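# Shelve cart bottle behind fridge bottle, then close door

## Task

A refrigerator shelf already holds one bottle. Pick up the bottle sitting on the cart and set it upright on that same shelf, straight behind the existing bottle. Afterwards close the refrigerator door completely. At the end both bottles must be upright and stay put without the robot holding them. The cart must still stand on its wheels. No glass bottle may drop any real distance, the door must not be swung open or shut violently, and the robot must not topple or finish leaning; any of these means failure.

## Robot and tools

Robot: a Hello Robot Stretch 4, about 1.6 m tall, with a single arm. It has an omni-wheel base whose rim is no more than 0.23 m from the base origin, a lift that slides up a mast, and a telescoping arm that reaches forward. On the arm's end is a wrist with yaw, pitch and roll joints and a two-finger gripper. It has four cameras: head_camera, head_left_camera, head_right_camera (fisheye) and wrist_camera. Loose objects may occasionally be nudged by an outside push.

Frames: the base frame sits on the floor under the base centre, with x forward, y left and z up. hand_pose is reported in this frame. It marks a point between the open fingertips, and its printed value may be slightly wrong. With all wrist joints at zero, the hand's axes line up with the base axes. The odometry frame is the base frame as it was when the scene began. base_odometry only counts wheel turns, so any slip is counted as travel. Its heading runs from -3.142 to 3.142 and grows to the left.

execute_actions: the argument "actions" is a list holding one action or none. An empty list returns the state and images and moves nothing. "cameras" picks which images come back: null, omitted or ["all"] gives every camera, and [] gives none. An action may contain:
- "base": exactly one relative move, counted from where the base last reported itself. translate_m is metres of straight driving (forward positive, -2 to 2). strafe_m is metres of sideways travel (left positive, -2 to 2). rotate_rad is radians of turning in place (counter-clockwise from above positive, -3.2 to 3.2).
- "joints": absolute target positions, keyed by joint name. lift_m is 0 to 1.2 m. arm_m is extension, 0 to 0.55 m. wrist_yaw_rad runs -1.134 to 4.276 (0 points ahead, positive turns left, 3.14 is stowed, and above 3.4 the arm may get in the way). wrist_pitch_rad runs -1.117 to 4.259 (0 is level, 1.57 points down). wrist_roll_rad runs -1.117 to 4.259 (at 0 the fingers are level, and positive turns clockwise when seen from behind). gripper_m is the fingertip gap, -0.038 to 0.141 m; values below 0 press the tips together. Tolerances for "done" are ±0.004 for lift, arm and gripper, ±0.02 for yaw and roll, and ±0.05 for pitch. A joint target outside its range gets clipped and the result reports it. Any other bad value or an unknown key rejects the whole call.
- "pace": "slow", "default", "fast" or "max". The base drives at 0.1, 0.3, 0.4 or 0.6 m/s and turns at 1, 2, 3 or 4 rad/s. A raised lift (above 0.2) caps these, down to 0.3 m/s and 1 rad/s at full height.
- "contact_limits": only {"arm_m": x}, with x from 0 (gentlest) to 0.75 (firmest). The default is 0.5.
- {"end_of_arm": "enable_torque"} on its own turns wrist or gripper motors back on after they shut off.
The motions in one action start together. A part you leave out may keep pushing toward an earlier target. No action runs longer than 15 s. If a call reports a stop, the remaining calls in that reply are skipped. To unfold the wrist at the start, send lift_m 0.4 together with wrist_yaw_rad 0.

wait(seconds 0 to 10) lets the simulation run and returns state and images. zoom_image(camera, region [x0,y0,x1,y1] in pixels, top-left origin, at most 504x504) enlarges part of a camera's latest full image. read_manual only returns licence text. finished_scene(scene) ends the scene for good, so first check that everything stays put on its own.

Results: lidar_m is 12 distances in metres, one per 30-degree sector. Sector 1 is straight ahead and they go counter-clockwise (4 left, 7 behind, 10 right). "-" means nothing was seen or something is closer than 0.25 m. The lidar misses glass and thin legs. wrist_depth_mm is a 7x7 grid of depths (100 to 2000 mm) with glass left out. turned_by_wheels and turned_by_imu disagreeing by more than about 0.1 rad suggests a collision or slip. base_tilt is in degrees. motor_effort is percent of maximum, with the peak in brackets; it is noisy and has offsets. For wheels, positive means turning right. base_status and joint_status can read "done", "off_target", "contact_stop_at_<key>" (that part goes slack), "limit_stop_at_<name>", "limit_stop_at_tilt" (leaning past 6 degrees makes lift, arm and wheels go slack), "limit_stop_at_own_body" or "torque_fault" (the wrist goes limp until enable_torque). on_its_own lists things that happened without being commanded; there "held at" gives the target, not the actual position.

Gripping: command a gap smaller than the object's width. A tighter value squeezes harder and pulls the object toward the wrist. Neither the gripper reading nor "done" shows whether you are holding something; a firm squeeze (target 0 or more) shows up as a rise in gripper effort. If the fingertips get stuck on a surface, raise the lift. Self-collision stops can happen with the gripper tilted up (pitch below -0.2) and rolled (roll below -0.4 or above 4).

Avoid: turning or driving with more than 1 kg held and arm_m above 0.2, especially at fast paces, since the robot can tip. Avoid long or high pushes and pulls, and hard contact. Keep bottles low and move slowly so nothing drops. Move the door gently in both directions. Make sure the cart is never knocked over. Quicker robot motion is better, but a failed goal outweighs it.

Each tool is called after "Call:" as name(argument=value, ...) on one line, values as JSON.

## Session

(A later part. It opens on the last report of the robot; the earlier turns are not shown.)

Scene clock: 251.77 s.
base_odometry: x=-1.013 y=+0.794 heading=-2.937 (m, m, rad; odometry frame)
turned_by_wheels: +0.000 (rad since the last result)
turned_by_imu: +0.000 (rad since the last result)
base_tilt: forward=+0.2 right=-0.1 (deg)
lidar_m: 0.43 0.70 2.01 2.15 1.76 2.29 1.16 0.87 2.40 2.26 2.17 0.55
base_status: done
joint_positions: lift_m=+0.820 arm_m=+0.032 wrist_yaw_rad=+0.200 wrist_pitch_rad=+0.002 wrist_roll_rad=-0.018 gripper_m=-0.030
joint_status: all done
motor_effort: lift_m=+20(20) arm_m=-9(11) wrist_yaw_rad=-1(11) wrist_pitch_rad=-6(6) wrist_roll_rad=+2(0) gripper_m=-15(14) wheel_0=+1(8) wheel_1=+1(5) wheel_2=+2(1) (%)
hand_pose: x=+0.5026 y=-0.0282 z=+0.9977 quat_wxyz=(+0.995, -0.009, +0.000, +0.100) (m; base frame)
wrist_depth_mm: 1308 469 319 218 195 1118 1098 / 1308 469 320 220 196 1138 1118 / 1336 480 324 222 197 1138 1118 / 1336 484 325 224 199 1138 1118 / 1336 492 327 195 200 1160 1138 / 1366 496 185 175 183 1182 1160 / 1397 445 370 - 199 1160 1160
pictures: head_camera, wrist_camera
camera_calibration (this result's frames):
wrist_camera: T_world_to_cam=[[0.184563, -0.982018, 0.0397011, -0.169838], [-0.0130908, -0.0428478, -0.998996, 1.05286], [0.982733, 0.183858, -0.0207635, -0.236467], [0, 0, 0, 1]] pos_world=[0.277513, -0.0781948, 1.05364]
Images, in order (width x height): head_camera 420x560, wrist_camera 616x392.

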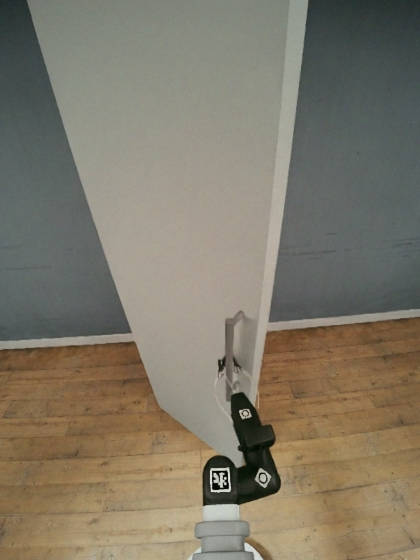

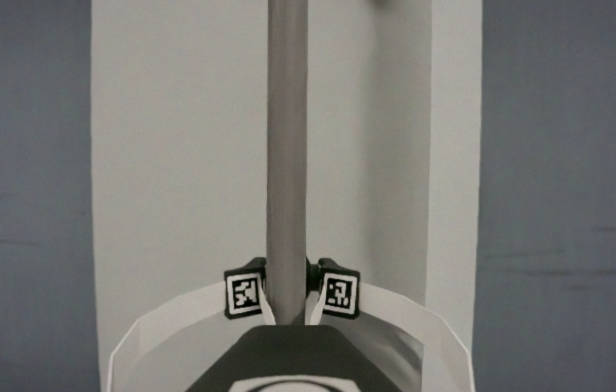

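Call:
execute_actions(actions=[{"joints":{"gripper_m":0.05},"pace":"slow"}], cameras=["wrist_camera"])

Call:
execute_actions(actions=[{"base":{"translate_m":-0.15},"pace":"slow"}], cameras=["head_camera","head_right_camera"])

Scene clock: 260.87 s.
base_odometry: x=-1.013 y=+0.794 heading=-2.937 (m, m, rad; odometry frame)
turned_by_wheels: +0.000 (rad since the last result)
turned_by_imu: -0.001 (rad since the last result)
base_tilt: forward=+0.2 right=+0.0 (deg)
lidar_m: 0.47 0.68 1.96 2.17 1.72 2.29 1.13 0.84 2.38 2.27 2.18 0.53
base_status: not commanded
joint_positions: lift_m=+0.820 arm_m=+0.032 wrist_yaw_rad=+0.200 wrist_pitch_rad=+0.002 wrist_roll_rad=-0.018 gripper_m=+0.050
joint_status: all done
motor_effort: lift_m=+20(20) arm_m=-9(9) wrist_yaw_rad=-1(0) wrist_pitch_rad=-6(5) wrist_roll_rad=+0(2) gripper_m=-2(11) wheel_0=+0(0) wheel_1=+1(1) wheel_2=+2(2) (%)
hand_pose: x=+0.5026 y=-0.0282 z=+0.9977 quat_wxyz=(+0.995, -0.009, +0.000, +0.100) (m; base frame)
wrist_depth_mm: 1308 492 353 277 228 231 1118 / 1308 496 355 278 229 235 1118 / 1336 500 357 279 231 237 1118 / 1336 508 362 283 232 242 1138 / 1336 512 349 286 228 247 1160 / 1366 525 195 193 202 255 1138 / 1397 473 404 - 230 1182 1160
pictures: wrist_camera
camera_calibration (this result's frames):
wrist_camera: T_world_to_cam=[[0.184571, -0.982017, 0.0397012, -0.169836], [-0.0130904, -0.042848, -0.998996, 1.05286], [0.982732, 0.183866, -0.0207635, -0.236445], [0, 0, 0, 1]] pos_world=[0.277492, -0.0781941, 1.05364]
Images, in order (width x height): wrist_camera 616x392.

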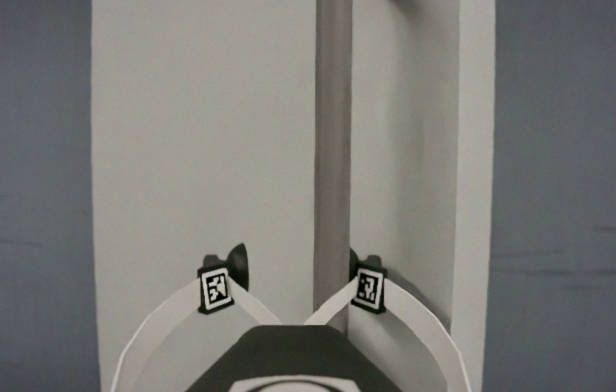

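Scene clock: 263.63 s.
base_odometry: x=-0.866 y=+0.824 heading=-2.937 (m, m, rad; odometry frame)
turned_by_wheels: +0.000 (rad since the last result)
turned_by_imu: +0.000 (rad since the last result)
base_tilt: forward=+0.2 right=+0.0 (deg)
lidar_m: 0.52 0.81 2.21 1.67 1.68 2.23 1.03 0.75 0.89 2.27 2.35 1.67
base_status: done
joint_positions: lift_m=+0.820 arm_m=+0.032 wrist_yaw_rad=+0.200 wrist_pitch_rad=+0.002 wrist_roll_rad=-0.018 gripper_m=+0.050
joint_status: not commanded
motor_effort: lift_m=+20(20) arm_m=-9(9) wrist_yaw_rad=-1(5) wrist_pitch_rad=-6(6) wrist_roll_rad=+2(0) gripper_m=-2(5) wheel_0=-1(1) wheel_1=-3(5) wheel_2=+0(7) (%)
hand_pose: x=+0.5026 y=-0.0282 z=+0.9977 quat_wxyz=(+0.995, -0.009, +0.000, +0.100) (m; base frame)
wrist_depth_mm: 1499 1430 377 289 750 1281 1255 / 1499 1430 382 291 759 1281 1255 / 1499 1464 382 294 768 1308 1255 / 1499 1464 387 296 768 1308 1281 / 1537 1499 368 298 778 1308 1281 / 1537 1499 195 291 202 1336 1308 / 1537 732 535 - 798 1366 1308
pictures: head_camera, head_right_camera
Images, in order (width x height): head_camera 420x560, head_right_camera 420x672.

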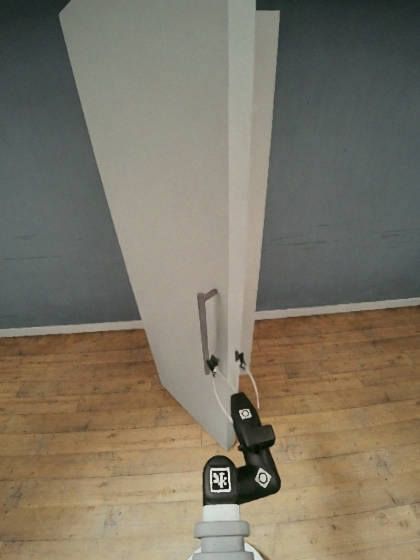

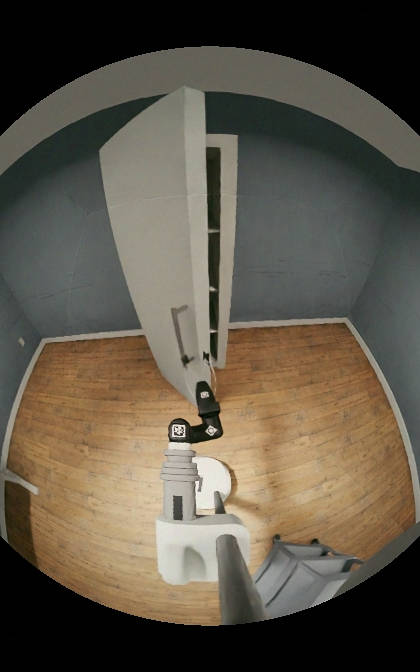

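Call:
execute_actions(actions=[{"base":{"translate_m":-0.08},"pace":"slow"}], cameras=[])

Call:
execute_actions(actions=[{"base":{"strafe_m":-0.42},"joints":{"lift_m":0.45}}], cameras=[])

Call:
execute_actions(actions=[{"joints":{"wrist_yaw_rad":3.05,"arm_m":0}}], cameras=["head_camera","head_left_camera"])

Scene clock: 279.87 s.
base_odometry: x=-0.788 y=+0.841 heading=-2.937 (m, m, rad; odometry frame)
turned_by_wheels: +0.000 (rad since the last result)
turned_by_imu: -0.001 (rad since the last result)
base_tilt: forward=+0.2 right=-0.1 (deg)
lidar_m: 0.60 0.97 2.29 1.68 1.71 2.13 1.00 0.68 0.67 2.28 2.33 1.77
base_status: done
joint_positions: lift_m=+0.820 arm_m=+0.032 wrist_yaw_rad=+0.200 wrist_pitch_rad=+0.002 wrist_roll_rad=-0.018 gripper_m=+0.050
joint_status: not commanded
motor_effort: lift_m=+20(20) arm_m=-8(8) wrist_yaw_rad=+0(1) wrist_pitch_rad=-6(5) wrist_roll_rad=+2(2) gripper_m=-3(1) wheel_0=+1(6) wheel_1=-2(4) wheel_2=+1(6) (%)
hand_pose: x=+0.5026 y=-0.0282 z=+0.9977 quat_wxyz=(+0.995, -0.009, +0.000, +0.100) (m; base frame)
wrist_depth_mm: 1537 1499 569 373 831 1336 1336 / 1576 1537 574 384 842 1366 1336 / 1576 1537 574 387 842 1397 1366 / 1576 1576 585 389 842 1397 1366 / 1618 1576 549 392 854 1397 1397 / 1618 1576 195 375 202 1430 1366 / 1661 1576 715 - 878 1430 1397
pictures: none
No camera images: the call's "cameras" was empty. Leave "cameras" out to get every camera's image.

Scene clock: 282.60 s.
base_odometry: x=-0.873 y=+1.252 heading=-2.937 (m, m, rad; odometry frame)
turned_by_wheels: +0.000 (rad since the last result)
turned_by_imu: -0.002 (rad since the last result)
base_tilt: forward=+0.2 right=-0.1 (deg)
lidar_m: 1.15 0.72 2.32 2.08 2.15 2.13 0.45 0.52 1.97 1.85 1.91 1.80
base_status: done
joint_positions: lift_m=+0.450 arm_m=+0.032 wrist_yaw_rad=+0.200 wrist_pitch_rad=+0.002 wrist_roll_rad=-0.018 gripper_m=+0.050
joint_status: all done
motor_effort: lift_m=+18(17) arm_m=-9(9) wrist_yaw_rad=-1(1) wrist_pitch_rad=-5(5) wrist_roll_rad=-1(2) gripper_m=-2(2) wheel_0=+0(8) wheel_1=-1(8) wheel_2=+0(0) (%)
hand_pose: x=+0.5026 y=-0.0283 z=+0.6278 quat_wxyz=(+0.995, -0.009, +0.000, +0.100) (m; base frame)
wrist_depth_mm: 946 1281 1366 1430 1430 1366 1336 / 946 1138 931 1464 1430 1397 1366 / 976 1308 1397 1464 1430 1397 1366 / 976 1229 1336 1464 1430 1430 1366 / 842 1229 931 1499 1464 1430 1366 / 741 1229 195 1255 202 1430 1397 / 732 1042 1118 - 1336 1366 1366
pictures: none
No camera images: the call's "cameras" was empty. Leave "cameras" out to get every camera's image.

Scene clock: 284.83 s.
base_odometry: x=-0.873 y=+1.252 heading=-2.937 (m, m, rad; odometry frame)
turned_by_wheels: +0.000 (rad since the last result)
turned_by_imu: -0.001 (rad since the last result)
base_tilt: forward=+0.1 right=+0.0 (deg)
lidar_m: 1.15 0.70 2.30 2.10 2.12 2.14 0.48 0.53 1.96 1.85 1.91 1.81
base_status: not commanded
joint_positions: lift_m=+0.450 arm_m=+0.002 wrist_yaw_rad=+3.049 wrist_pitch_rad=+0.002 wrist_roll_rad=-0.018 gripper_m=+0.050
joint_status: all done
motor_effort: lift_m=+18(18) arm_m=-8(9) wrist_yaw_rad=+2(3) wrist_pitch_rad=-5(5) wrist_roll_rad=+2(2) gripper_m=-2(3) wheel_0=+0(0) wheel_1=+0(1) wheel_2=+0(0) (%)
hand_pose: x=-0.1068 y=+0.1136 z=+0.6278 quat_wxyz=(+0.046, -0.001, -0.009, +0.999) (m; base frame)
wrist_depth_mm: - 141 - - - - - / 108 142 - - - - - / 116 143 866 - - - - / 140 591 - - - - - / 715 634 831 - - - - / 1661 621 195 1182 202 1983 1983 / 1308 976 1118 - 1366 1366 1397
pictures: head_camera, head_left_camera
Images, in order (width x height): head_camera 420x560, head_left_camera 420x672.

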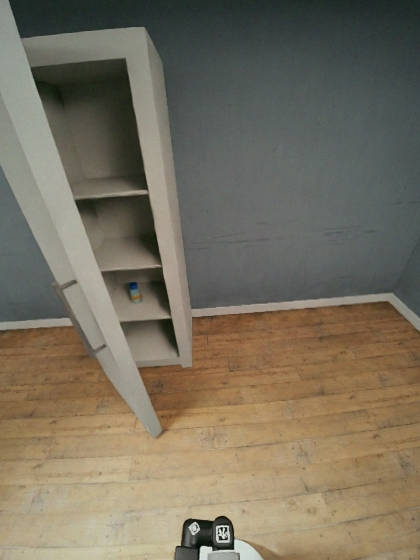

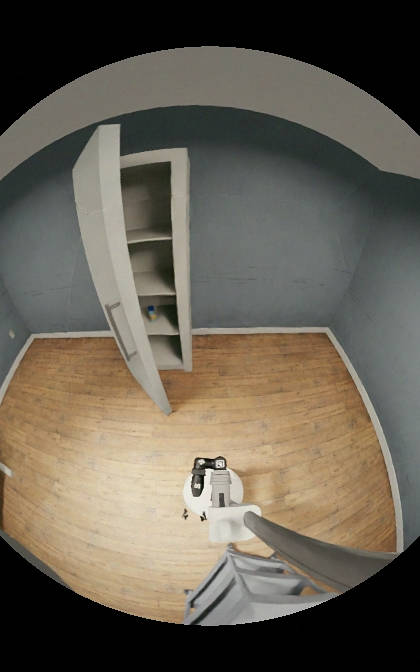

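Call:
execute_actions(actions=[{"base":{"translate_m":0.76},"joints":{"lift_m":0.13}}], cameras=[])

Call:
execute_actions(actions=[{"base":{"strafe_m":0.4},"pace":"slow"}], cameras=["head_camera","head_left_camera"])

Scene clock: 297.17 s.
base_odometry: x=-1.618 y=+1.097 heading=-2.937 (m, m, rad; odometry frame)
turned_by_wheels: +0.000 (rad since the last result)
turned_by_imu: -0.004 (rad since the last result)
base_tilt: forward=+0.2 right=+0.0 (deg)
lidar_m: 0.77 0.38 0.55 0.31 0.38 2.92 1.22 1.47 1.94 1.82 1.42 0.98
base_status: done
joint_positions: lift_m=+0.130 arm_m=+0.002 wrist_yaw_rad=+3.050 wrist_pitch_rad=+0.002 wrist_roll_rad=-0.018 gripper_m=+0.050
joint_status: all done
motor_effort: lift_m=+18(15) arm_m=-9(8) wrist_yaw_rad=+2(2) wrist_pitch_rad=-5(5) wrist_roll_rad=+0(2) gripper_m=-2(2) wheel_0=+1(3) wheel_1=-1(4) wheel_2=+0(9) (%)
hand_pose: x=-0.1068 y=+0.1135 z=+0.3078 quat_wxyz=(+0.046, -0.001, -0.009, +0.999) (m; base frame)
wrist_depth_mm: - 141 - - - - - / 108 142 1537 - - - - / 116 143 1430 - - - - / 140 1430 - - - - - / 1708 1537 1430 1863 1863 1863 1863 / 1008 1008 195 960 202 1042 1042 / 500 276 759 - 723 715 732
pictures: none
No camera images: the call's "cameras" was empty. Leave "cameras" out to get every camera's image.

Scene clock: 302.30 s.
base_odometry: x=-1.536 y=+0.706 heading=-2.937 (m, m, rad; odometry frame)
turned_by_wheels: +0.000 (rad since the last result)
turned_by_imu: +0.000 (rad since the last result)
base_tilt: forward=+0.2 right=-0.1 (deg)
lidar_m: 0.35 0.36 0.28 0.25 0.25 0.33 1.46 1.34 2.35 2.20 1.40 0.39
base_status: done
joint_positions: lift_m=+0.130 arm_m=+0.002 wrist_yaw_rad=+3.050 wrist_pitch_rad=+0.002 wrist_roll_rad=-0.018 gripper_m=+0.050
joint_status: not commanded
motor_effort: lift_m=+19(18) arm_m=-9(8) wrist_yaw_rad=+2(2) wrist_pitch_rad=-6(5) wrist_roll_rad=+0(0) gripper_m=-2(3) wheel_0=-2(6) wheel_1=+0(8) wheel_2=-1(1) (%)
hand_pose: x=-0.1068 y=+0.1135 z=+0.3078 quat_wxyz=(+0.046, -0.001, -0.009, +0.999) (m; base frame)
wrist_depth_mm: - 141 - - 387 272 223 / 108 142 - - 389 273 224 / 116 143 - - 389 274 225 / 140 1308 - - 389 276 226 / 1499 1576 1808 1863 366 274 225 / 991 1008 195 960 202 274 225 / 504 276 759 - 368 252 225
pictures: head_camera, head_left_camera
Images, in order (width x height): head_camera 420x560, head_left_camera 420x672.

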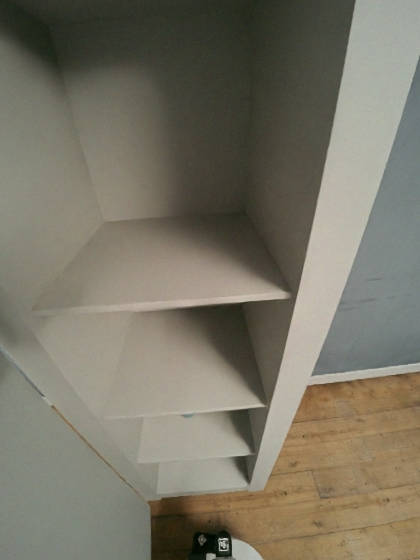

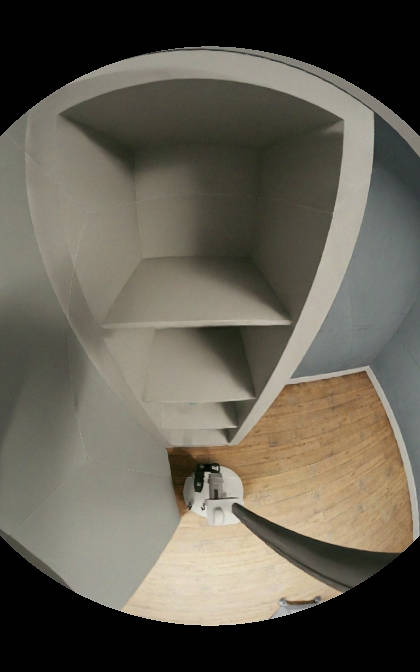

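Call:
execute_actions(actions=[{"base":{"strafe_m":0.13},"pace":"slow"}], cameras=[])

Call:
execute_actions(actions=[{"base":{"translate_m":-0.45},"joints":{"lift_m":0.45}}])

Scene clock: 309.73 s.
base_odometry: x=-1.510 y=+0.578 heading=-2.937 (m, m, rad; odometry frame)
turned_by_wheels: +0.000 (rad since the last result)
turned_by_imu: -0.001 (rad since the last result)
base_tilt: forward=+0.2 right=-0.1 (deg)
lidar_m: 0.35 0.29 0.25 - 0.25 0.25 1.65 1.36 2.47 2.34 1.35 0.37
base_status: done
joint_positions: lift_m=+0.130 arm_m=+0.002 wrist_yaw_rad=+3.050 wrist_pitch_rad=+0.002 wrist_roll_rad=-0.018 gripper_m=+0.050
joint_status: not commanded
motor_effort: lift_m=+19(18) arm_m=-8(8) wrist_yaw_rad=+2(2) wrist_pitch_rad=-6(5) wrist_roll_rad=-1(1) gripper_m=-1(3) wheel_0=-1(5) wheel_1=+3(8) wheel_2=-1(3) (%)
hand_pose: x=-0.1068 y=+0.1135 z=+0.3078 quat_wxyz=(+0.046, -0.001, -0.009, +0.999) (m; base frame)
wrist_depth_mm: - 141 - - 289 183 - / 108 142 - - 291 184 148 / 116 143 - - 291 185 148 / 140 1464 - - 291 185 149 / 1336 1808 1808 1863 270 185 148 / 991 1008 195 960 202 184 148 / 504 276 759 - 267 166 -
pictures: none
No camera images: the call's "cameras" was empty. Leave "cameras" out to get every camera's image.

Scene clock: 312.07 s.
base_odometry: x=-1.405 y=+0.608 heading=-3.013 (m, m, rad; odometry frame)
turned_by_wheels: -0.076 (rad since the last result)
turned_by_imu: -0.077 (rad since the last result)
base_tilt: forward=+0.2 right=+0.1 (deg)
lidar_m: 0.45 0.31 0.25 - 0.25 2.98 1.75 1.30 2.57 2.36 1.69 0.50
base_status: translate_m contact_stop (by the wheels' count: -0.109 of -0.450)
joint_positions: lift_m=+0.450 arm_m=+0.002 wrist_yaw_rad=+3.050 wrist_pitch_rad=+0.002 wrist_roll_rad=-0.018 gripper_m=+0.050
joint_status: all done
on_its_own: the wheels are slack since a contact_stop
motor_effort: lift_m=+23(24) arm_m=-9(9) wrist_yaw_rad=+1(1) wrist_pitch_rad=-5(5) wrist_roll_rad=+4(1) gripper_m=-3(2) wheel_0=+0(36) wheel_1=+0(6) wheel_2=+0(15) (%)
hand_pose: x=-0.1068 y=+0.1135 z=+0.6274 quat_wxyz=(+0.046, -0.001, -0.009, +0.999) (m; base frame)
wrist_depth_mm: - 141 - - 272 183 - / 108 142 - - 273 184 151 / 116 143 - - 274 185 152 / 140 1464 - - 274 185 152 / 1863 - - - 257 185 152 / 1464 1661 195 1808 202 185 152 / 1336 1308 1430 - 256 168 -
pictures: head_camera, head_left_camera, head_right_camera, wrist_camera
camera_calibration (this result's frames):
wrist_camera: T_world_to_cam=[[0.106306, 0.993541, 0.0396998, -0.136093], [0.0248655, 0.0372572, -0.998996, 0.676058], [-0.994022, 0.107187, -0.0207442, 0.126215], [0, 0, 0, 1]] pos_world=[0.123118, 0.0964975, 0.6834]
Images, in order (width x height): head_camera 420x560, head_left_camera 420x672, head_right_camera 420x672, wrist_camera 616x392.

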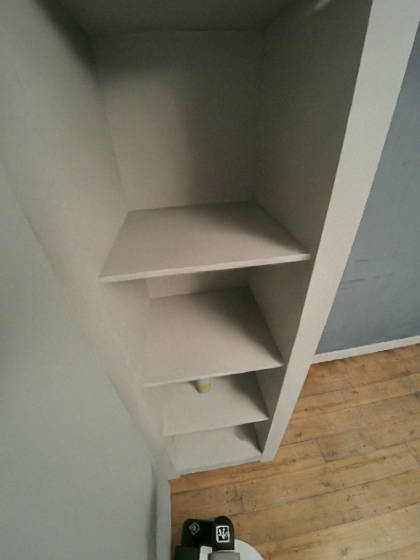

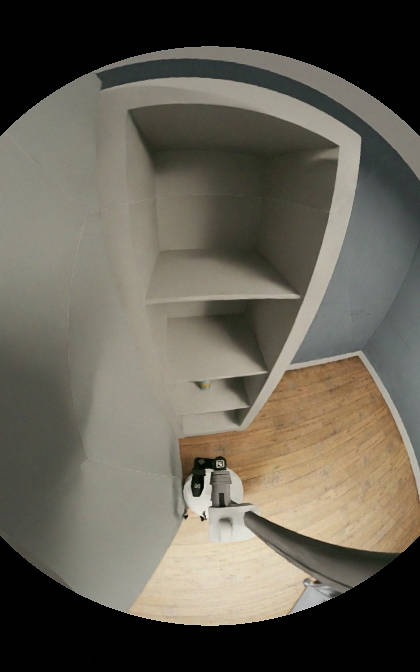

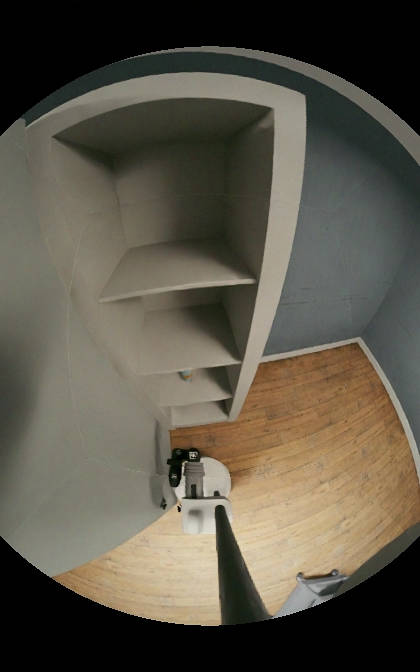

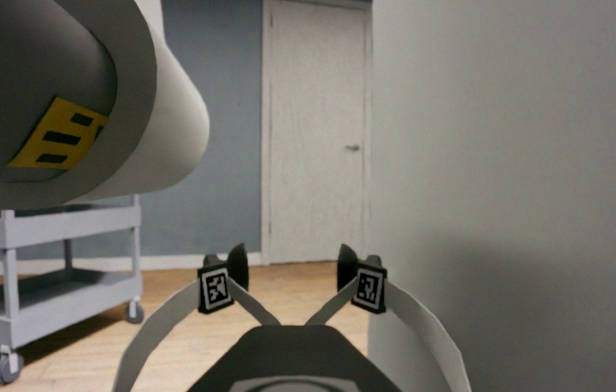

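Call:
execute_actions(actions=[{"base":{"strafe_m":-0.06},"joints":{"lift_m":0.13},"pace":"slow"}], cameras=[])

Call:
execute_actions(actions=[{"base":{"rotate_rad":0.16},"pace":"slow"}], cameras=[])

Call:
execute_actions(actions=[{"base":{"strafe_m":0.14},"pace":"slow"}], cameras=["head_camera","head_left_camera"])

Scene clock: 321.17 s.
base_odometry: x=-1.412 y=+0.668 heading=-3.013 (m, m, rad; odometry frame)
turned_by_wheels: +0.000 (rad since the last result)
turned_by_imu: -0.002 (rad since the last result)
base_tilt: forward=+0.2 right=+0.0 (deg)
lidar_m: 0.47 0.44 0.28 0.25 0.25 2.63 1.65 1.26 2.50 2.29 1.73 0.52
base_status: done
joint_positions: lift_m=+0.130 arm_m=+0.002 wrist_yaw_rad=+3.050 wrist_pitch_rad=+0.002 wrist_roll_rad=-0.018 gripper_m=+0.050
joint_status: all done
motor_effort: lift_m=+18(19) arm_m=-8(8) wrist_yaw_rad=+1(1) wrist_pitch_rad=-6(6) wrist_roll_rad=+1(0) gripper_m=-3(3) wheel_0=+1(6) wheel_1=+0(6) wheel_2=+0(1) (%)
hand_pose: x=-0.1068 y=+0.1135 z=+0.3078 quat_wxyz=(+0.046, -0.001, -0.009, +0.999) (m; base frame)
wrist_depth_mm: - 141 - - - 265 213 / 108 142 - - - 266 215 / 116 143 - - - 268 216 / 140 1397 - - - 268 216 / 1281 1618 1808 1863 1863 270 216 / 991 1008 195 960 202 267 215 / 504 276 759 - 723 244 215
pictures: none
No camera images: the call's "cameras" was empty. Leave "cameras" out to get every camera's image.

Scene clock: 322.27 s.
base_odometry: x=-1.412 y=+0.668 heading=-2.853 (m, m, rad; odometry frame)
turned_by_wheels: +0.160 (rad since the last result)
turned_by_imu: +0.158 (rad since the last result)
base_tilt: forward=+0.2 right=+0.0 (deg)
lidar_m: 0.46 0.36 0.25 0.25 0.25 2.60 1.35 1.23 2.35 2.29 1.44 0.49
base_status: done
joint_positions: lift_m=+0.130 arm_m=+0.002 wrist_yaw_rad=+3.050 wrist_pitch_rad=+0.002 wrist_roll_rad=-0.018 gripper_m=+0.050
joint_status: not commanded
motor_effort: lift_m=+18(18) arm_m=-8(9) wrist_yaw_rad=+1(2) wrist_pitch_rad=-5(5) wrist_roll_rad=+0(0) gripper_m=-3(3) wheel_0=-1(2) wheel_1=+0(5) wheel_2=-1(4) (%)
hand_pose: x=-0.1068 y=+0.1135 z=+0.3078 quat_wxyz=(+0.046, -0.001, -0.009, +0.999) (m; base frame)
wrist_depth_mm: - 141 - - - - 227 / 108 142 - - - - 228 / 116 143 - - - - 229 / 140 1255 - - - - 229 / 1430 1537 1756 1808 1863 1430 229 / 991 1025 195 960 202 891 227 / 504 276 759 - 723 265 226
pictures: none
No camera images: the call's "cameras" was empty. Leave "cameras" out to get every camera's image.

Scene clock: 324.10 s.
base_odometry: x=-1.386 y=+0.601 heading=-2.817 (m, m, rad; odometry frame)
turned_by_wheels: +0.036 (rad since the last result)
turned_by_imu: +0.003 (rad since the last result)
base_tilt: forward=+0.2 right=+0.0 (deg)
lidar_m: 0.45 0.25 0.25 - 0.25 2.73 1.43 1.26 2.43 2.35 1.45 0.47
base_status: strafe_m contact_stop (by the wheels' count: +0.071 of +0.140)
joint_positions: lift_m=+0.130 arm_m=+0.001 wrist_yaw_rad=+3.050 wrist_pitch_rad=+0.002 wrist_roll_rad=-0.018 gripper_m=+0.050
joint_status: not commanded
on_its_own: the wheels are slack since a contact_stop
motor_effort: lift_m=+19(19) arm_m=-8(8) wrist_yaw_rad=+1(2) wrist_pitch_rad=-5(5) wrist_roll_rad=+2(0) gripper_m=-3(3) wheel_0=+0(30) wheel_1=+0(35) wheel_2=+0(3) (%)
hand_pose: x=-0.1069 y=+0.1135 z=+0.3077 quat_wxyz=(+0.046, -0.001, -0.009, +0.999) (m; base frame)
wrist_depth_mm: - 141 - - - 192 - / 108 142 - - - 193 151 / 116 143 - - - 194 151 / 140 1281 - - - 194 151 / 1366 1537 1756 1863 1661 193 151 / 991 1008 195 960 202 193 150 / 504 277 759 - 676 170 -
pictures: head_camera, head_left_camera
Images, in order (width x height): head_camera 420x560, head_left_camera 420x672.

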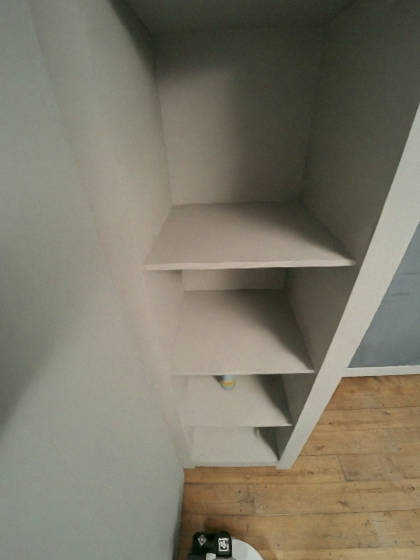

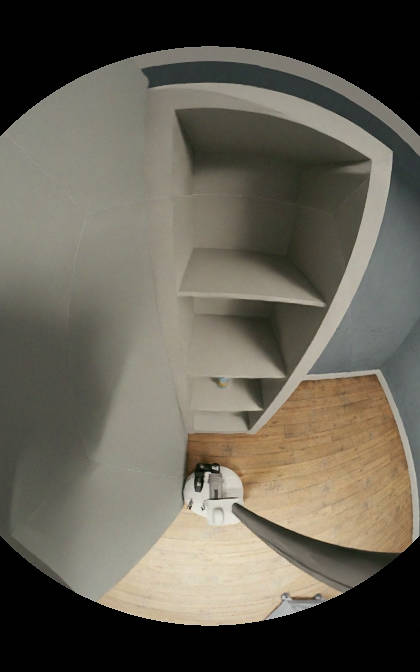

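Call:
execute_actions(actions=[{"base":{"strafe_m":-0.08},"pace":"slow"}], cameras=[])

Call:
execute_actions(actions=[{"base":{"translate_m":-0.55}}], cameras=[])

Call:
execute_actions(actions=[{"base":{"rotate_rad":-2.5},"joints":{"lift_m":0.45}}], cameras=["head_camera","head_left_camera"])

Scene clock: 340.87 s.
base_odometry: x=-1.411 y=+0.677 heading=-2.817 (m, m, rad; odometry frame)
turned_by_wheels: +0.000 (rad since the last result)
turned_by_imu: -0.002 (rad since the last result)
base_tilt: forward=+0.3 right=+0.0 (deg)
lidar_m: 0.45 0.36 0.25 0.25 0.28 2.55 1.30 1.26 2.35 2.28 1.41 0.49
base_status: done
joint_positions: lift_m=+0.130 arm_m=+0.001 wrist_yaw_rad=+3.050 wrist_pitch_rad=+0.002 wrist_roll_rad=-0.018 gripper_m=+0.050
joint_status: not commanded
motor_effort: lift_m=+19(19) arm_m=-9(8) wrist_yaw_rad=+1(2) wrist_pitch_rad=-5(5) wrist_roll_rad=-1(2) gripper_m=-1(2) wheel_0=+2(3) wheel_1=-2(5) wheel_2=-1(0) (%)
hand_pose: x=-0.1069 y=+0.1135 z=+0.3077 quat_wxyz=(+0.046, -0.001, -0.009, +0.999) (m; base frame)
wrist_depth_mm: - 141 - - - - 253 / 108 142 - - - - 254 / 116 143 - - - - 249 / 140 1281 - - - - 249 / 1464 1430 1756 1808 1863 1863 248 / 991 1008 195 960 202 1042 253 / 504 276 750 - 723 294 251
pictures: none
No camera images: the call's "cameras" was empty. Leave "cameras" out to get every camera's image.

Scene clock: 344.20 s.
base_odometry: x=-0.890 y=+0.852 heading=-2.817 (m, m, rad; odometry frame)
turned_by_wheels: +0.000 (rad since the last result)
turned_by_imu: +0.001 (rad since the last result)
base_tilt: forward=+0.2 right=+0.0 (deg)
lidar_m: 1.00 0.46 2.37 1.74 1.78 2.18 0.92 0.74 2.31 2.25 2.15 1.05
base_status: done
joint_positions: lift_m=+0.130 arm_m=+0.001 wrist_yaw_rad=+3.050 wrist_pitch_rad=+0.002 wrist_roll_rad=-0.018 gripper_m=+0.050
joint_status: not commanded
motor_effort: lift_m=+19(19) arm_m=-9(9) wrist_yaw_rad=+2(2) wrist_pitch_rad=-6(5) wrist_roll_rad=-1(0) gripper_m=-3(1) wheel_0=+1(5) wheel_1=-1(5) wheel_2=+0(8) (%)
hand_pose: x=-0.1069 y=+0.1135 z=+0.3077 quat_wxyz=(+0.046, -0.001, -0.009, +0.999) (m; base frame)
wrist_depth_mm: - 141 - - - - - / 108 142 - - - - - / 116 143 - - - - - / 140 1308 - - - - - / 831 1078 1205 1863 1863 1863 1863 / 991 1008 194 960 202 1042 1025 / 504 276 759 - 723 715 732
pictures: none
No camera images: the call's "cameras" was empty. Leave "cameras" out to get every camera's image.

Scene clock: 346.73 s.
base_odometry: x=-0.890 y=+0.852 heading=+0.966 (m, m, rad; odometry frame)
turned_by_wheels: -2.500 (rad since the last result)
turned_by_imu: -2.480 (rad since the last result)
base_tilt: forward=+0.2 right=+0.1 (deg)
lidar_m: 0.73 2.25 2.24 1.97 1.01 0.78 0.48 2.50 1.74 1.90 2.18 0.83
base_status: done
joint_positions: lift_m=+0.450 arm_m=+0.002 wrist_yaw_rad=+3.050 wrist_pitch_rad=+0.002 wrist_roll_rad=-0.018 gripper_m=+0.050
joint_status: all done
motor_effort: lift_m=+22(22) arm_m=-9(8) wrist_yaw_rad=+1(2) wrist_pitch_rad=-5(5) wrist_roll_rad=-2(3) gripper_m=-2(2) wheel_0=+0(5) wheel_1=+1(8) wheel_2=+0(7) (%)
hand_pose: x=-0.1069 y=+0.1135 z=+0.6274 quat_wxyz=(+0.046, -0.001, -0.009, +0.999) (m; base frame)
wrist_depth_mm: - 141 634 866 1336 1397 904 / 108 142 634 891 1205 1336 891 / 116 143 640 891 1336 1366 904 / 140 - 647 904 1366 1366 917 / - - 640 878 1255 1366 917 / 1863 1921 195 820 202 1397 917 / 1336 1308 647 - 1160 1098 946
pictures: head_camera, head_left_camera
Images, in order (width x height): head_camera 420x560, head_left_camera 420x672.

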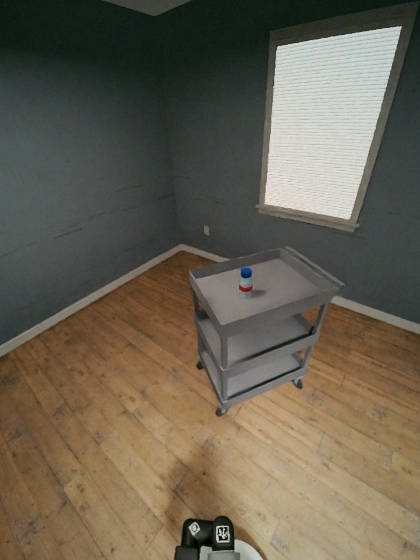

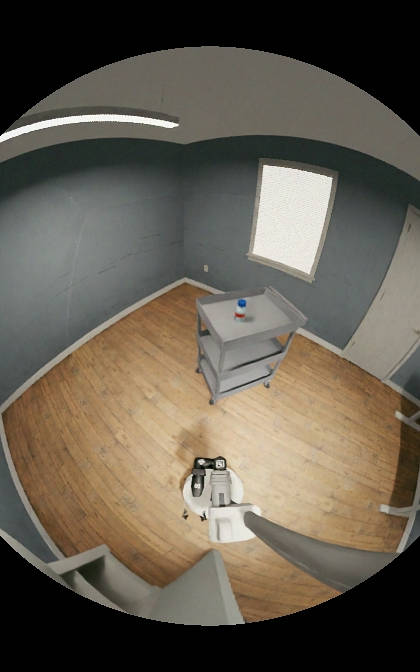

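Call:
execute_actions(actions=[{"base":{"rotate_rad":-0.06},"joints":{"lift_m":0.85,"wrist_yaw_rad":0,"wrist_pitch_rad":0.352,"gripper_m":0.13}}], cameras=[])

Call:
execute_actions(actions=[{"joints":{"arm_m":0.4}}], cameras=["wrist_camera"])

Scene clock: 359.20 s.
base_odometry: x=-0.890 y=+0.852 heading=+0.907 (m, m, rad; odometry frame)
turned_by_wheels: -0.060 (rad since the last result)
turned_by_imu: -0.060 (rad since the last result)
base_tilt: forward=+0.2 right=+0.0 (deg)
lidar_m: 0.74 2.30 2.23 2.07 1.02 0.89 0.45 2.55 1.73 1.84 2.20 0.90
base_status: done
joint_positions: lift_m=+0.850 arm_m=+0.001 wrist_yaw_rad=+0.001 wrist_pitch_rad=+0.354 wrist_roll_rad=-0.018 gripper_m=+0.130
joint_status: all done
motor_effort: lift_m=+23(30) arm_m=-8(8) wrist_yaw_rad=-1(8) wrist_pitch_rad=-5(5) wrist_roll_rad=-1(1) gripper_m=+0(0) wheel_0=+2(2) wheel_1=+0(5) wheel_2=+2(5) (%)
hand_pose: x=+0.4430 y=-0.0873 z=+0.9280 quat_wxyz=(+0.984, -0.009, +0.176, +0.002) (m; base frame)
wrist_depth_mm: 1863 - - - 1863 1661 1499 / 1921 - - - 1983 1756 1576 / 1983 - 946 931 1025 891 1618 / - - 597 621 723 1808 1661 / 1983 1983 1042 1118 1060 1863 1808 / 1537 1464 683 788 809 1537 1661 / 1281 1308 1229 - 1138 1336 1336
pictures: none
No camera images: the call's "cameras" was empty. Leave "cameras" out to get every camera's image.

Scene clock: 361.50 s.
base_odometry: x=-0.890 y=+0.852 heading=+0.907 (m, m, rad; odometry frame)
turned_by_wheels: +0.000 (rad since the last result)
turned_by_imu: -0.001 (rad since the last result)
base_tilt: forward=+0.2 right=+0.0 (deg)
lidar_m: 0.74 2.26 2.24 2.09 1.03 0.87 0.49 2.51 1.72 1.83 2.16 0.90
base_status: not commanded
joint_positions: lift_m=+0.850 arm_m=+0.398 wrist_yaw_rad=+0.000 wrist_pitch_rad=+0.354 wrist_roll_rad=-0.018 gripper_m=+0.130
joint_status: all done
motor_effort: lift_m=+23(23) arm_m=+9(9) wrist_yaw_rad=+1(1) wrist_pitch_rad=-5(5) wrist_roll_rad=+0(1) gripper_m=+0(2) wheel_0=+2(2) wheel_1=-1(0) wheel_2=+2(2) (%)
hand_pose: x=+0.8400 y=-0.0874 z=+0.9281 quat_wxyz=(+0.984, -0.009, +0.176, +0.002) (m; base frame)
wrist_depth_mm: 1661 - - 1756 1537 1366 1255 / 1708 - - 1921 1618 1430 1281 / 1808 - - 1863 798 1430 1366 / 1863 574 615 424 668 634 559 / 1863 433 484 442 496 500 500 / 1576 287 355 373 359 304 343 / 1308 303 327 - 267 315 1281
pictures: wrist_camera
camera_calibration (this result's frames):
wrist_camera: T_world_to_cam=[[-0.000013867, -0.999104, 0.0423293, -0.13634], [-0.364234, -0.0394166, -0.930473, 1.21687], [0.931307, -0.0154307, -0.363907, -0.214319], [0, 0, 0, 1]] pos_world=[0.642822, -0.0915599, 1.06005]
Images, in order (width x height): wrist_camera 616x392.

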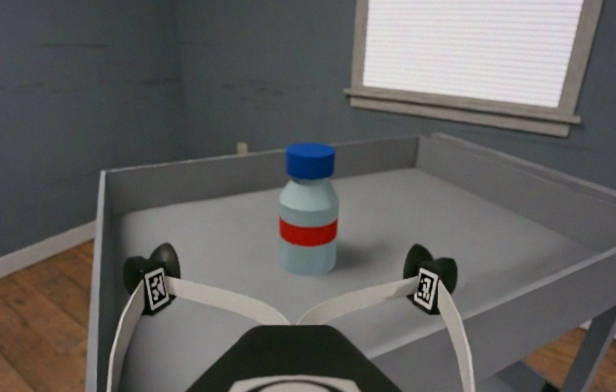

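Call:
execute_actions(actions=[{"base":{"translate_m":0.05},"joints":{"arm_m":0.50},"pace":"slow"}], cameras=[])

Call:
execute_actions(actions=[{"joints":{"arm_m":0.525,"lift_m":0.795},"pace":"slow"}], cameras=["wrist_camera"])

Scene clock: 369.77 s.
base_odometry: x=-0.859 y=+0.892 heading=+0.907 (m, m, rad; odometry frame)
turned_by_wheels: +0.000 (rad since the last result)
turned_by_imu: -0.001 (rad since the last result)
base_tilt: forward=+0.3 right=+0.0 (deg)
lidar_m: 0.69 2.25 2.20 2.10 1.08 0.98 0.51 2.57 1.78 1.88 2.15 0.81
base_status: done
joint_positions: lift_m=+0.850 arm_m=+0.498 wrist_yaw_rad=+0.000 wrist_pitch_rad=+0.354 wrist_roll_rad=-0.018 gripper_m=+0.130
joint_status: all done
motor_effort: lift_m=+23(23) arm_m=+10(11) wrist_yaw_rad=+1(0) wrist_pitch_rad=-5(4) wrist_roll_rad=-1(2) gripper_m=+0(0) wheel_0=+1(2) wheel_1=+0(3) wheel_2=-1(6) (%)
hand_pose: x=+0.9399 y=-0.0874 z=+0.9281 quat_wxyz=(+0.984, -0.009, +0.176, +0.002) (m; base frame)
wrist_depth_mm: 1618 1921 1921 1618 1430 1255 1138 / 1661 1983 - 1708 1537 1336 1182 / 1756 - - 1863 1618 1366 1229 / 1708 - 517 530 627 591 517 / 427 449 488 272 492 496 477 / 347 351 355 268 359 392 392 / 304 315 327 - 332 322 327
pictures: none
No camera images: the call's "cameras" was empty. Leave "cameras" out to get every camera's image.

Scene clock: 371.10 s.
base_odometry: x=-0.859 y=+0.892 heading=+0.907 (m, m, rad; odometry frame)
turned_by_wheels: +0.000 (rad since the last result)
turned_by_imu: +0.000 (rad since the last result)
base_tilt: forward=+0.2 right=+0.0 (deg)
lidar_m: 0.67 2.24 2.20 2.11 1.05 0.97 0.53 2.54 1.75 1.84 2.16 0.83
base_status: not commanded
joint_positions: lift_m=+0.795 arm_m=+0.523 wrist_yaw_rad=+0.000 wrist_pitch_rad=+0.354 wrist_roll_rad=-0.018 gripper_m=+0.130
joint_status: all done
motor_effort: lift_m=+18(23) arm_m=+9(9) wrist_yaw_rad=+1(0) wrist_pitch_rad=-4(5) wrist_roll_rad=-1(1) gripper_m=-1(1) wheel_0=+2(2) wheel_1=+0(0) wheel_2=-1(1) (%)
hand_pose: x=+0.9649 y=-0.0874 z=+0.8735 quat_wxyz=(+0.984, -0.009, +0.176, +0.002) (m; base frame)
wrist_depth_mm: 1576 1921 1921 1618 1397 1255 1138 / 1661 1983 - 1708 1499 1281 1160 / 1708 - - 477 597 615 1182 / 384 421 462 226 530 530 469 / 362 373 384 229 353 392 394 / 294 277 281 232 264 309 310 / 248 248 259 - 263 254 263
pictures: wrist_camera
camera_calibration (this result's frames):
wrist_camera: T_world_to_cam=[[-0.0000112432, -0.999104, 0.0423293, -0.134029], [-0.364237, -0.0394175, -0.930472, 1.21159], [0.931306, -0.0154284, -0.363911, -0.350568], [0, 0, 0, 1]] pos_world=[0.76779, -0.0915597, 1.00545]
Images, in order (width x height): wrist_camera 616x392.

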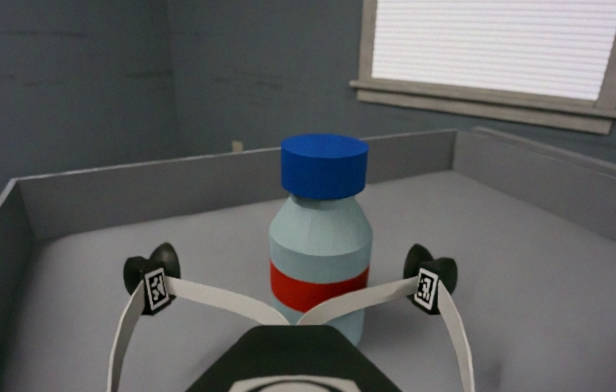

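Slightly more reach, grip, lift.

Call:
execute_actions(actions=[{"joints":{"arm_m":0.54,"lift_m":0.79},"pace":"slow"}], cameras=[])

Call:
execute_actions(actions=[{"joints":{"gripper_m":0.0}}], cameras=[])

Call:
execute_actions(actions=[{"joints":{"lift_m":0.92}}], cameras=["wrist_camera"])

Scene clock: 376.37 s.
base_odometry: x=-0.859 y=+0.892 heading=+0.907 (m, m, rad; odometry frame)
turned_by_wheels: +0.000 (rad since the last result)
turned_by_imu: -0.001 (rad since the last result)
base_tilt: forward=+0.2 right=+0.0 (deg)
lidar_m: 0.68 2.24 2.21 2.13 1.09 0.96 0.52 2.56 1.76 1.85 2.13 0.83
base_status: not commanded
joint_positions: lift_m=+0.790 arm_m=+0.538 wrist_yaw_rad=+0.000 wrist_pitch_rad=+0.354 wrist_roll_rad=-0.018 gripper_m=+0.130
joint_status: all done
motor_effort: lift_m=+18(19) arm_m=+9(8) wrist_yaw_rad=+1(0) wrist_pitch_rad=-4(5) wrist_roll_rad=+0(1) gripper_m=+1(0) wheel_0=+1(2) wheel_1=+0(0) wheel_2=-1(1) (%)
hand_pose: x=+0.9799 y=-0.0874 z=+0.8685 quat_wxyz=(+0.984, -0.009, +0.176, +0.002) (m; base frame)
wrist_depth_mm: 1576 1921 1863 1618 1366 1205 1118 / 1618 1983 1983 1708 1430 1281 1138 / 1708 - - 223 580 597 1160 / 373 407 442 210 484 521 459 / 362 364 373 211 229 384 384 / 287 271 274 214 235 301 301 / 242 241 252 - 248 248 256
pictures: none
No camera images: the call's "cameras" was empty. Leave "cameras" out to get every camera's image.

Scene clock: 378.57 s.
base_odometry: x=-0.859 y=+0.892 heading=+0.907 (m, m, rad; odometry frame)
turned_by_wheels: +0.000 (rad since the last result)
turned_by_imu: -0.001 (rad since the last result)
base_tilt: forward=+0.2 right=-0.1 (deg)
lidar_m: 0.71 2.25 2.20 2.10 1.08 0.96 0.52 2.55 1.76 1.85 2.16 0.85
base_status: not commanded
joint_positions: lift_m=+0.790 arm_m=+0.538 wrist_yaw_rad=+0.000 wrist_pitch_rad=+0.358 wrist_roll_rad=-0.018 gripper_m=+0.001
joint_status: all done
motor_effort: lift_m=+19(20) arm_m=+9(10) wrist_yaw_rad=+2(6) wrist_pitch_rad=-18(18) wrist_roll_rad=+0(1) gripper_m=-24(24) wheel_0=+1(2) wheel_1=-1(1) wheel_2=-1(1) (%)
hand_pose: x=+0.9795 y=-0.0875 z=+0.8671 quat_wxyz=(+0.984, -0.009, +0.178, +0.001) (m; base frame)
wrist_depth_mm: 1576 1921 1863 1618 1366 1205 1118 / 1661 1983 1983 1708 1464 1281 1160 / 1708 1983 - 200 569 585 1160 / 373 410 439 198 500 508 452 / 353 359 211 198 370 375 375 / 282 176 203 205 188 282 296 / 234 236 248 - 251 243 251
pictures: none
No camera images: the call's "cameras" was empty. Leave "cameras" out to get every camera's image.

Scene clock: 380.17 s.
base_odometry: x=-0.859 y=+0.892 heading=+0.907 (m, m, rad; odometry frame)
turned_by_wheels: +0.000 (rad since the last result)
turned_by_imu: +0.000 (rad since the last result)
base_tilt: forward=+0.2 right=+0.0 (deg)
lidar_m: 0.70 2.25 2.22 2.18 1.07 0.99 0.55 2.55 1.76 1.86 2.15 0.83
base_status: not commanded
joint_positions: lift_m=+0.920 arm_m=+0.538 wrist_yaw_rad=+0.000 wrist_pitch_rad=+0.359 wrist_roll_rad=-0.018 gripper_m=+0.001
joint_status: all done
motor_effort: lift_m=+25(25) arm_m=+9(9) wrist_yaw_rad=+1(2) wrist_pitch_rad=-19(19) wrist_roll_rad=+1(0) gripper_m=-25(24) wheel_0=+0(0) wheel_1=-1(1) wheel_2=-1(1) (%)
hand_pose: x=+0.9795 y=-0.0875 z=+0.9966 quat_wxyz=(+0.984, -0.009, +0.178, +0.001) (m; base frame)
wrist_depth_mm: 1576 1921 1863 1618 1397 1255 1098 / 1618 1983 - 1661 1464 1308 1160 / 1708 - - 200 1537 1336 1182 / 1708 - - 198 1576 1366 1255 / 1808 - 211 198 591 569 517 / 421 176 203 205 188 469 469 / 364 392 410 - 418 404 410
pictures: wrist_camera
camera_calibration (this result's frames):
wrist_camera: T_world_to_cam=[[-0.000263481, -0.999104, 0.04233, -0.139118], [-0.36861, -0.0392523, -0.928755, 1.33406], [0.929584, -0.015848, -0.368269, -0.313286], [0, 0, 0, 1]] pos_world=[0.782937, -0.0915929, 1.12953]
Images, in order (width x height): wrist_camera 616x392.

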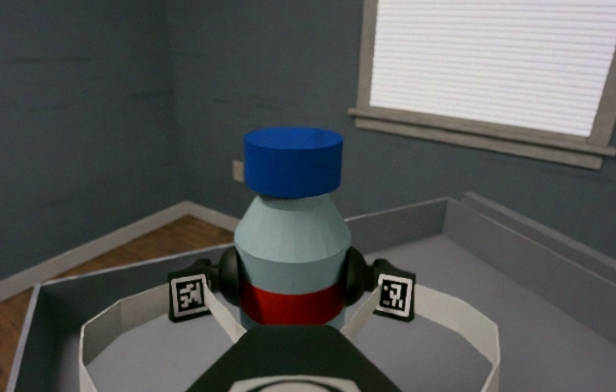

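Call:
execute_actions(actions=[{"base":{"translate_m":-0.05},"joints":{"arm_m":0.0}}], cameras=[])

Call:
execute_actions(actions=[{"base":{"rotate_rad":2.56},"pace":"slow"}], cameras=[])

Call:
execute_actions(actions=[{"base":{"strafe_m":-0.1},"joints":{"lift_m":0.58},"pace":"slow"}], cameras=["head_camera","wrist_camera","head_left_camera"])

Scene clock: 388.33 s.
base_odometry: x=-0.890 y=+0.852 heading=+0.907 (m, m, rad; odometry frame)
turned_by_wheels: +0.000 (rad since the last result)
turned_by_imu: -0.001 (rad since the last result)
base_tilt: forward=+0.3 right=+0.0 (deg)
lidar_m: 0.46 2.29 2.25 2.07 1.02 0.88 0.48 2.54 1.73 1.82 2.19 0.88
base_status: done
joint_positions: lift_m=+0.920 arm_m=+0.002 wrist_yaw_rad=+0.000 wrist_pitch_rad=+0.359 wrist_roll_rad=-0.018 gripper_m=+0.001
joint_status: all done
motor_effort: lift_m=+25(25) arm_m=-9(9) wrist_yaw_rad=+2(2) wrist_pitch_rad=-19(19) wrist_roll_rad=+0(0) gripper_m=-25(25) wheel_0=+2(6) wheel_1=+0(5) wheel_2=+1(9) (%)
hand_pose: x=+0.4426 y=-0.0875 z=+0.9965 quat_wxyz=(+0.984, -0.009, +0.178, +0.002) (m; base frame)
wrist_depth_mm: 1863 - - - 1863 1661 1537 / 1983 - - - 1983 1756 1537 / - - 1008 200 1160 1808 1576 / - - 820 198 741 854 1708 / - - 211 198 1182 1921 1756 / 1661 176 203 205 188 1576 1708 / 1366 1366 1308 - 1205 1366 1430
pictures: none
No camera images: the call's "cameras" was empty. Leave "cameras" out to get every camera's image.

Scene clock: 392.17 s.
base_odometry: x=-0.890 y=+0.852 heading=-2.817 (m, m, rad; odometry frame)
turned_by_wheels: +2.560 (rad since the last result)
turned_by_imu: +2.537 (rad since the last result)
base_tilt: forward=+0.2 right=+0.0 (deg)
lidar_m: 0.44 0.50 2.39 1.71 1.80 2.19 0.96 0.74 2.31 2.26 2.14 1.05
base_status: done
joint_positions: lift_m=+0.920 arm_m=+0.002 wrist_yaw_rad=+0.000 wrist_pitch_rad=+0.359 wrist_roll_rad=-0.018 gripper_m=+0.001
joint_status: not commanded
motor_effort: lift_m=+24(25) arm_m=-9(9) wrist_yaw_rad=+0(0) wrist_pitch_rad=-19(19) wrist_roll_rad=+0(1) gripper_m=-24(24) wheel_0=+0(3) wheel_1=-2(5) wheel_2=-1(7) (%)
hand_pose: x=+0.4426 y=-0.0874 z=+0.9966 quat_wxyz=(+0.984, -0.009, +0.178, +0.002) (m; base frame)
wrist_depth_mm: 535 741 1138 1138 831 1255 1255 / 539 768 1182 1182 820 1308 1336 / 549 809 991 200 1366 1397 1430 / 554 831 1308 198 1464 1499 1499 / 554 842 211 198 1576 1576 1576 / 539 176 203 204 188 1618 1708 / 535 831 1205 - 1430 1397 1430
pictures: none
No camera images: the call's "cameras" was empty. Leave "cameras" out to get every camera's image.

Scene clock: 395.47 s.
base_odometry: x=-0.922 y=+0.947 heading=-2.817 (m, m, rad; odometry frame)
turned_by_wheels: +0.000 (rad since the last result)
turned_by_imu: -0.001 (rad since the last result)
base_tilt: forward=+0.3 right=-0.1 (deg)
lidar_m: 0.44 0.53 0.57 1.81 1.88 2.22 0.82 0.69 2.22 2.14 2.15 1.59
base_status: done
joint_positions: lift_m=+0.580 arm_m=+0.002 wrist_yaw_rad=+0.000 wrist_pitch_rad=+0.359 wrist_roll_rad=-0.018 gripper_m=+0.001
joint_status: all done
motor_effort: lift_m=+20(22) arm_m=-9(10) wrist_yaw_rad=+1(1) wrist_pitch_rad=-19(19) wrist_roll_rad=-1(0) gripper_m=-24(25) wheel_0=+0(5) wheel_1=+0(7) wheel_2=+1(1) (%)
hand_pose: x=+0.4426 y=-0.0874 z=+0.6570 quat_wxyz=(+0.984, -0.009, +0.178, +0.002) (m; base frame)
wrist_depth_mm: 676 917 1118 1098 1229 1255 1255 / 683 917 1182 1160 1308 1308 1336 / 691 878 976 200 1397 1430 1397 / 691 946 1336 198 1537 1499 1499 / 699 960 211 198 1499 1499 1499 / 676 176 204 205 188 1138 1182 / 676 946 991 - 1025 976 991
pictures: head_camera, head_left_camera, wrist_camera
camera_calibration (this result's frames):
wrist_camera: T_world_to_cam=[[0.000200872, -0.999104, 0.0423235, -0.124959], [-0.368753, -0.0394149, -0.928691, 0.820744], [0.929527, -0.0154204, -0.368431, 0.0608607], [0, 0, 0, 1]] pos_world=[0.246106, -0.0915594, 0.789929]
Images, in order (width x height): head_camera 420x560, head_left_camera 420x672, wrist_camera 616x392.

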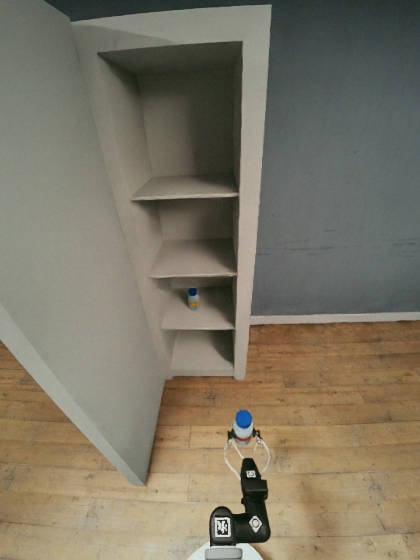

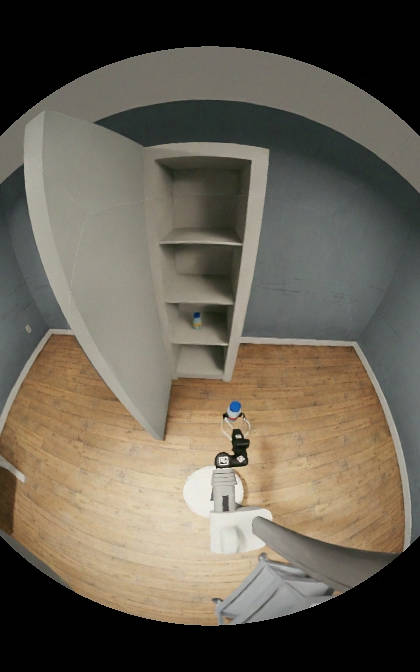

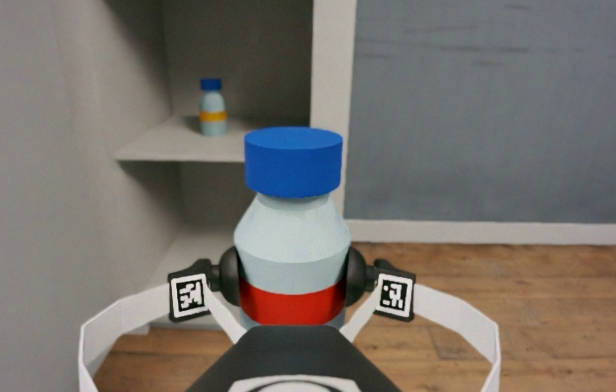

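Call:
execute_actions(actions=[{"base":{"strafe_m":0.095},"joints":{"lift_m":0.61},"pace":"slow"}], cameras=[])

Call:
execute_actions(actions=[{"base":{"translate_m":0.45},"pace":"slow"}], cameras=["head_camera","wrist_camera"])

Scene clock: 422.93 s.
base_odometry: x=-0.892 y=+0.857 heading=-2.817 (m, m, rad; odometry frame)
turned_by_wheels: +0.000 (rad since the last result)
turned_by_imu: -0.001 (rad since the last result)
base_tilt: forward=+0.2 right=+0.0 (deg)
lidar_m: 0.44 0.48 2.35 1.73 1.78 2.17 0.92 0.72 2.32 2.24 2.15 1.06
base_status: done
joint_positions: lift_m=+0.610 arm_m=+0.002 wrist_yaw_rad=+0.000 wrist_pitch_rad=+0.359 wrist_roll_rad=-0.018 gripper_m=+0.001
joint_status: all done
motor_effort: lift_m=+25(29) arm_m=-9(9) wrist_yaw_rad=+1(1) wrist_pitch_rad=-19(19) wrist_roll_rad=+0(0) gripper_m=-24(24) wheel_0=-1(4) wheel_1=+1(5) wheel_2=+0(0) (%)
hand_pose: x=+0.4426 y=-0.0874 z=+0.6866 quat_wxyz=(+0.984, -0.009, +0.178, +0.002) (m; base frame)
wrist_depth_mm: 539 741 1118 1138 798 1255 1255 / 544 778 1160 1205 788 1336 1308 / 559 809 991 200 1366 1397 1430 / 559 854 1336 198 1464 1499 1499 / 559 842 211 198 1499 1576 1576 / 544 176 203 205 188 1182 1229 / 539 842 1025 - 1042 1025 1025
pictures: none
No camera images: the call's "cameras" was empty. Leave "cameras" out to get every camera's image.

Scene clock: 428.70 s.
base_odometry: x=-1.318 y=+0.713 heading=-2.817 (m, m, rad; odometry frame)
turned_by_wheels: +0.000 (rad since the last result)
turned_by_imu: -0.003 (rad since the last result)
base_tilt: forward=+0.2 right=+0.0 (deg)
lidar_m: 0.43 0.37 0.28 0.25 1.86 2.61 1.25 1.15 2.32 2.27 1.55 0.60
base_status: done
joint_positions: lift_m=+0.610 arm_m=+0.002 wrist_yaw_rad=+0.000 wrist_pitch_rad=+0.359 wrist_roll_rad=-0.018 gripper_m=+0.001
joint_status: not commanded
motor_effort: lift_m=+25(25) arm_m=-9(9) wrist_yaw_rad=+0(1) wrist_pitch_rad=-18(18) wrist_roll_rad=+1(1) gripper_m=-26(25) wheel_0=+0(4) wheel_1=+0(4) wheel_2=-1(6) (%)
hand_pose: x=+0.4426 y=-0.0874 z=+0.6866 quat_wxyz=(+0.984, -0.009, +0.178, +0.002) (m; base frame)
wrist_depth_mm: 455 676 707 707 512 307 820 / 462 699 750 750 508 322 878 / 469 707 778 200 504 342 917 / 469 661 569 198 500 373 1008 / 466 521 211 198 404 404 1060 / 445 176 203 205 188 439 1138 / 469 715 866 - 469 976 1042
pictures: head_camera, wrist_camera
camera_calibration (this result's frames):
wrist_camera: T_world_to_cam=[[0.000194619, -0.999104, 0.0423236, -0.12621], [-0.368677, -0.0394139, -0.928722, 0.848217], [0.929558, -0.015423, -0.368354, 0.0716901], [0, 0, 0, 1]] pos_world=[0.246102, -0.0915596, 0.819506]
Images, in order (width x height): head_camera 420x560, wrist_camera 616x392.

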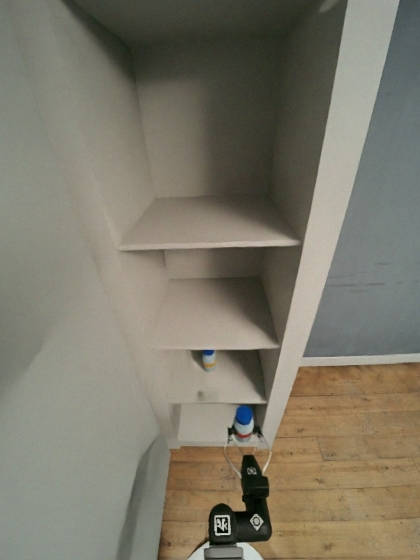

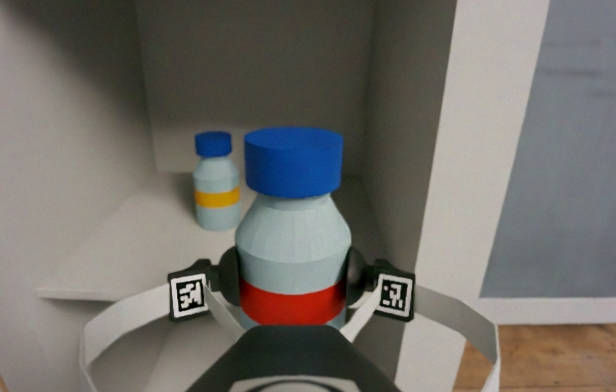

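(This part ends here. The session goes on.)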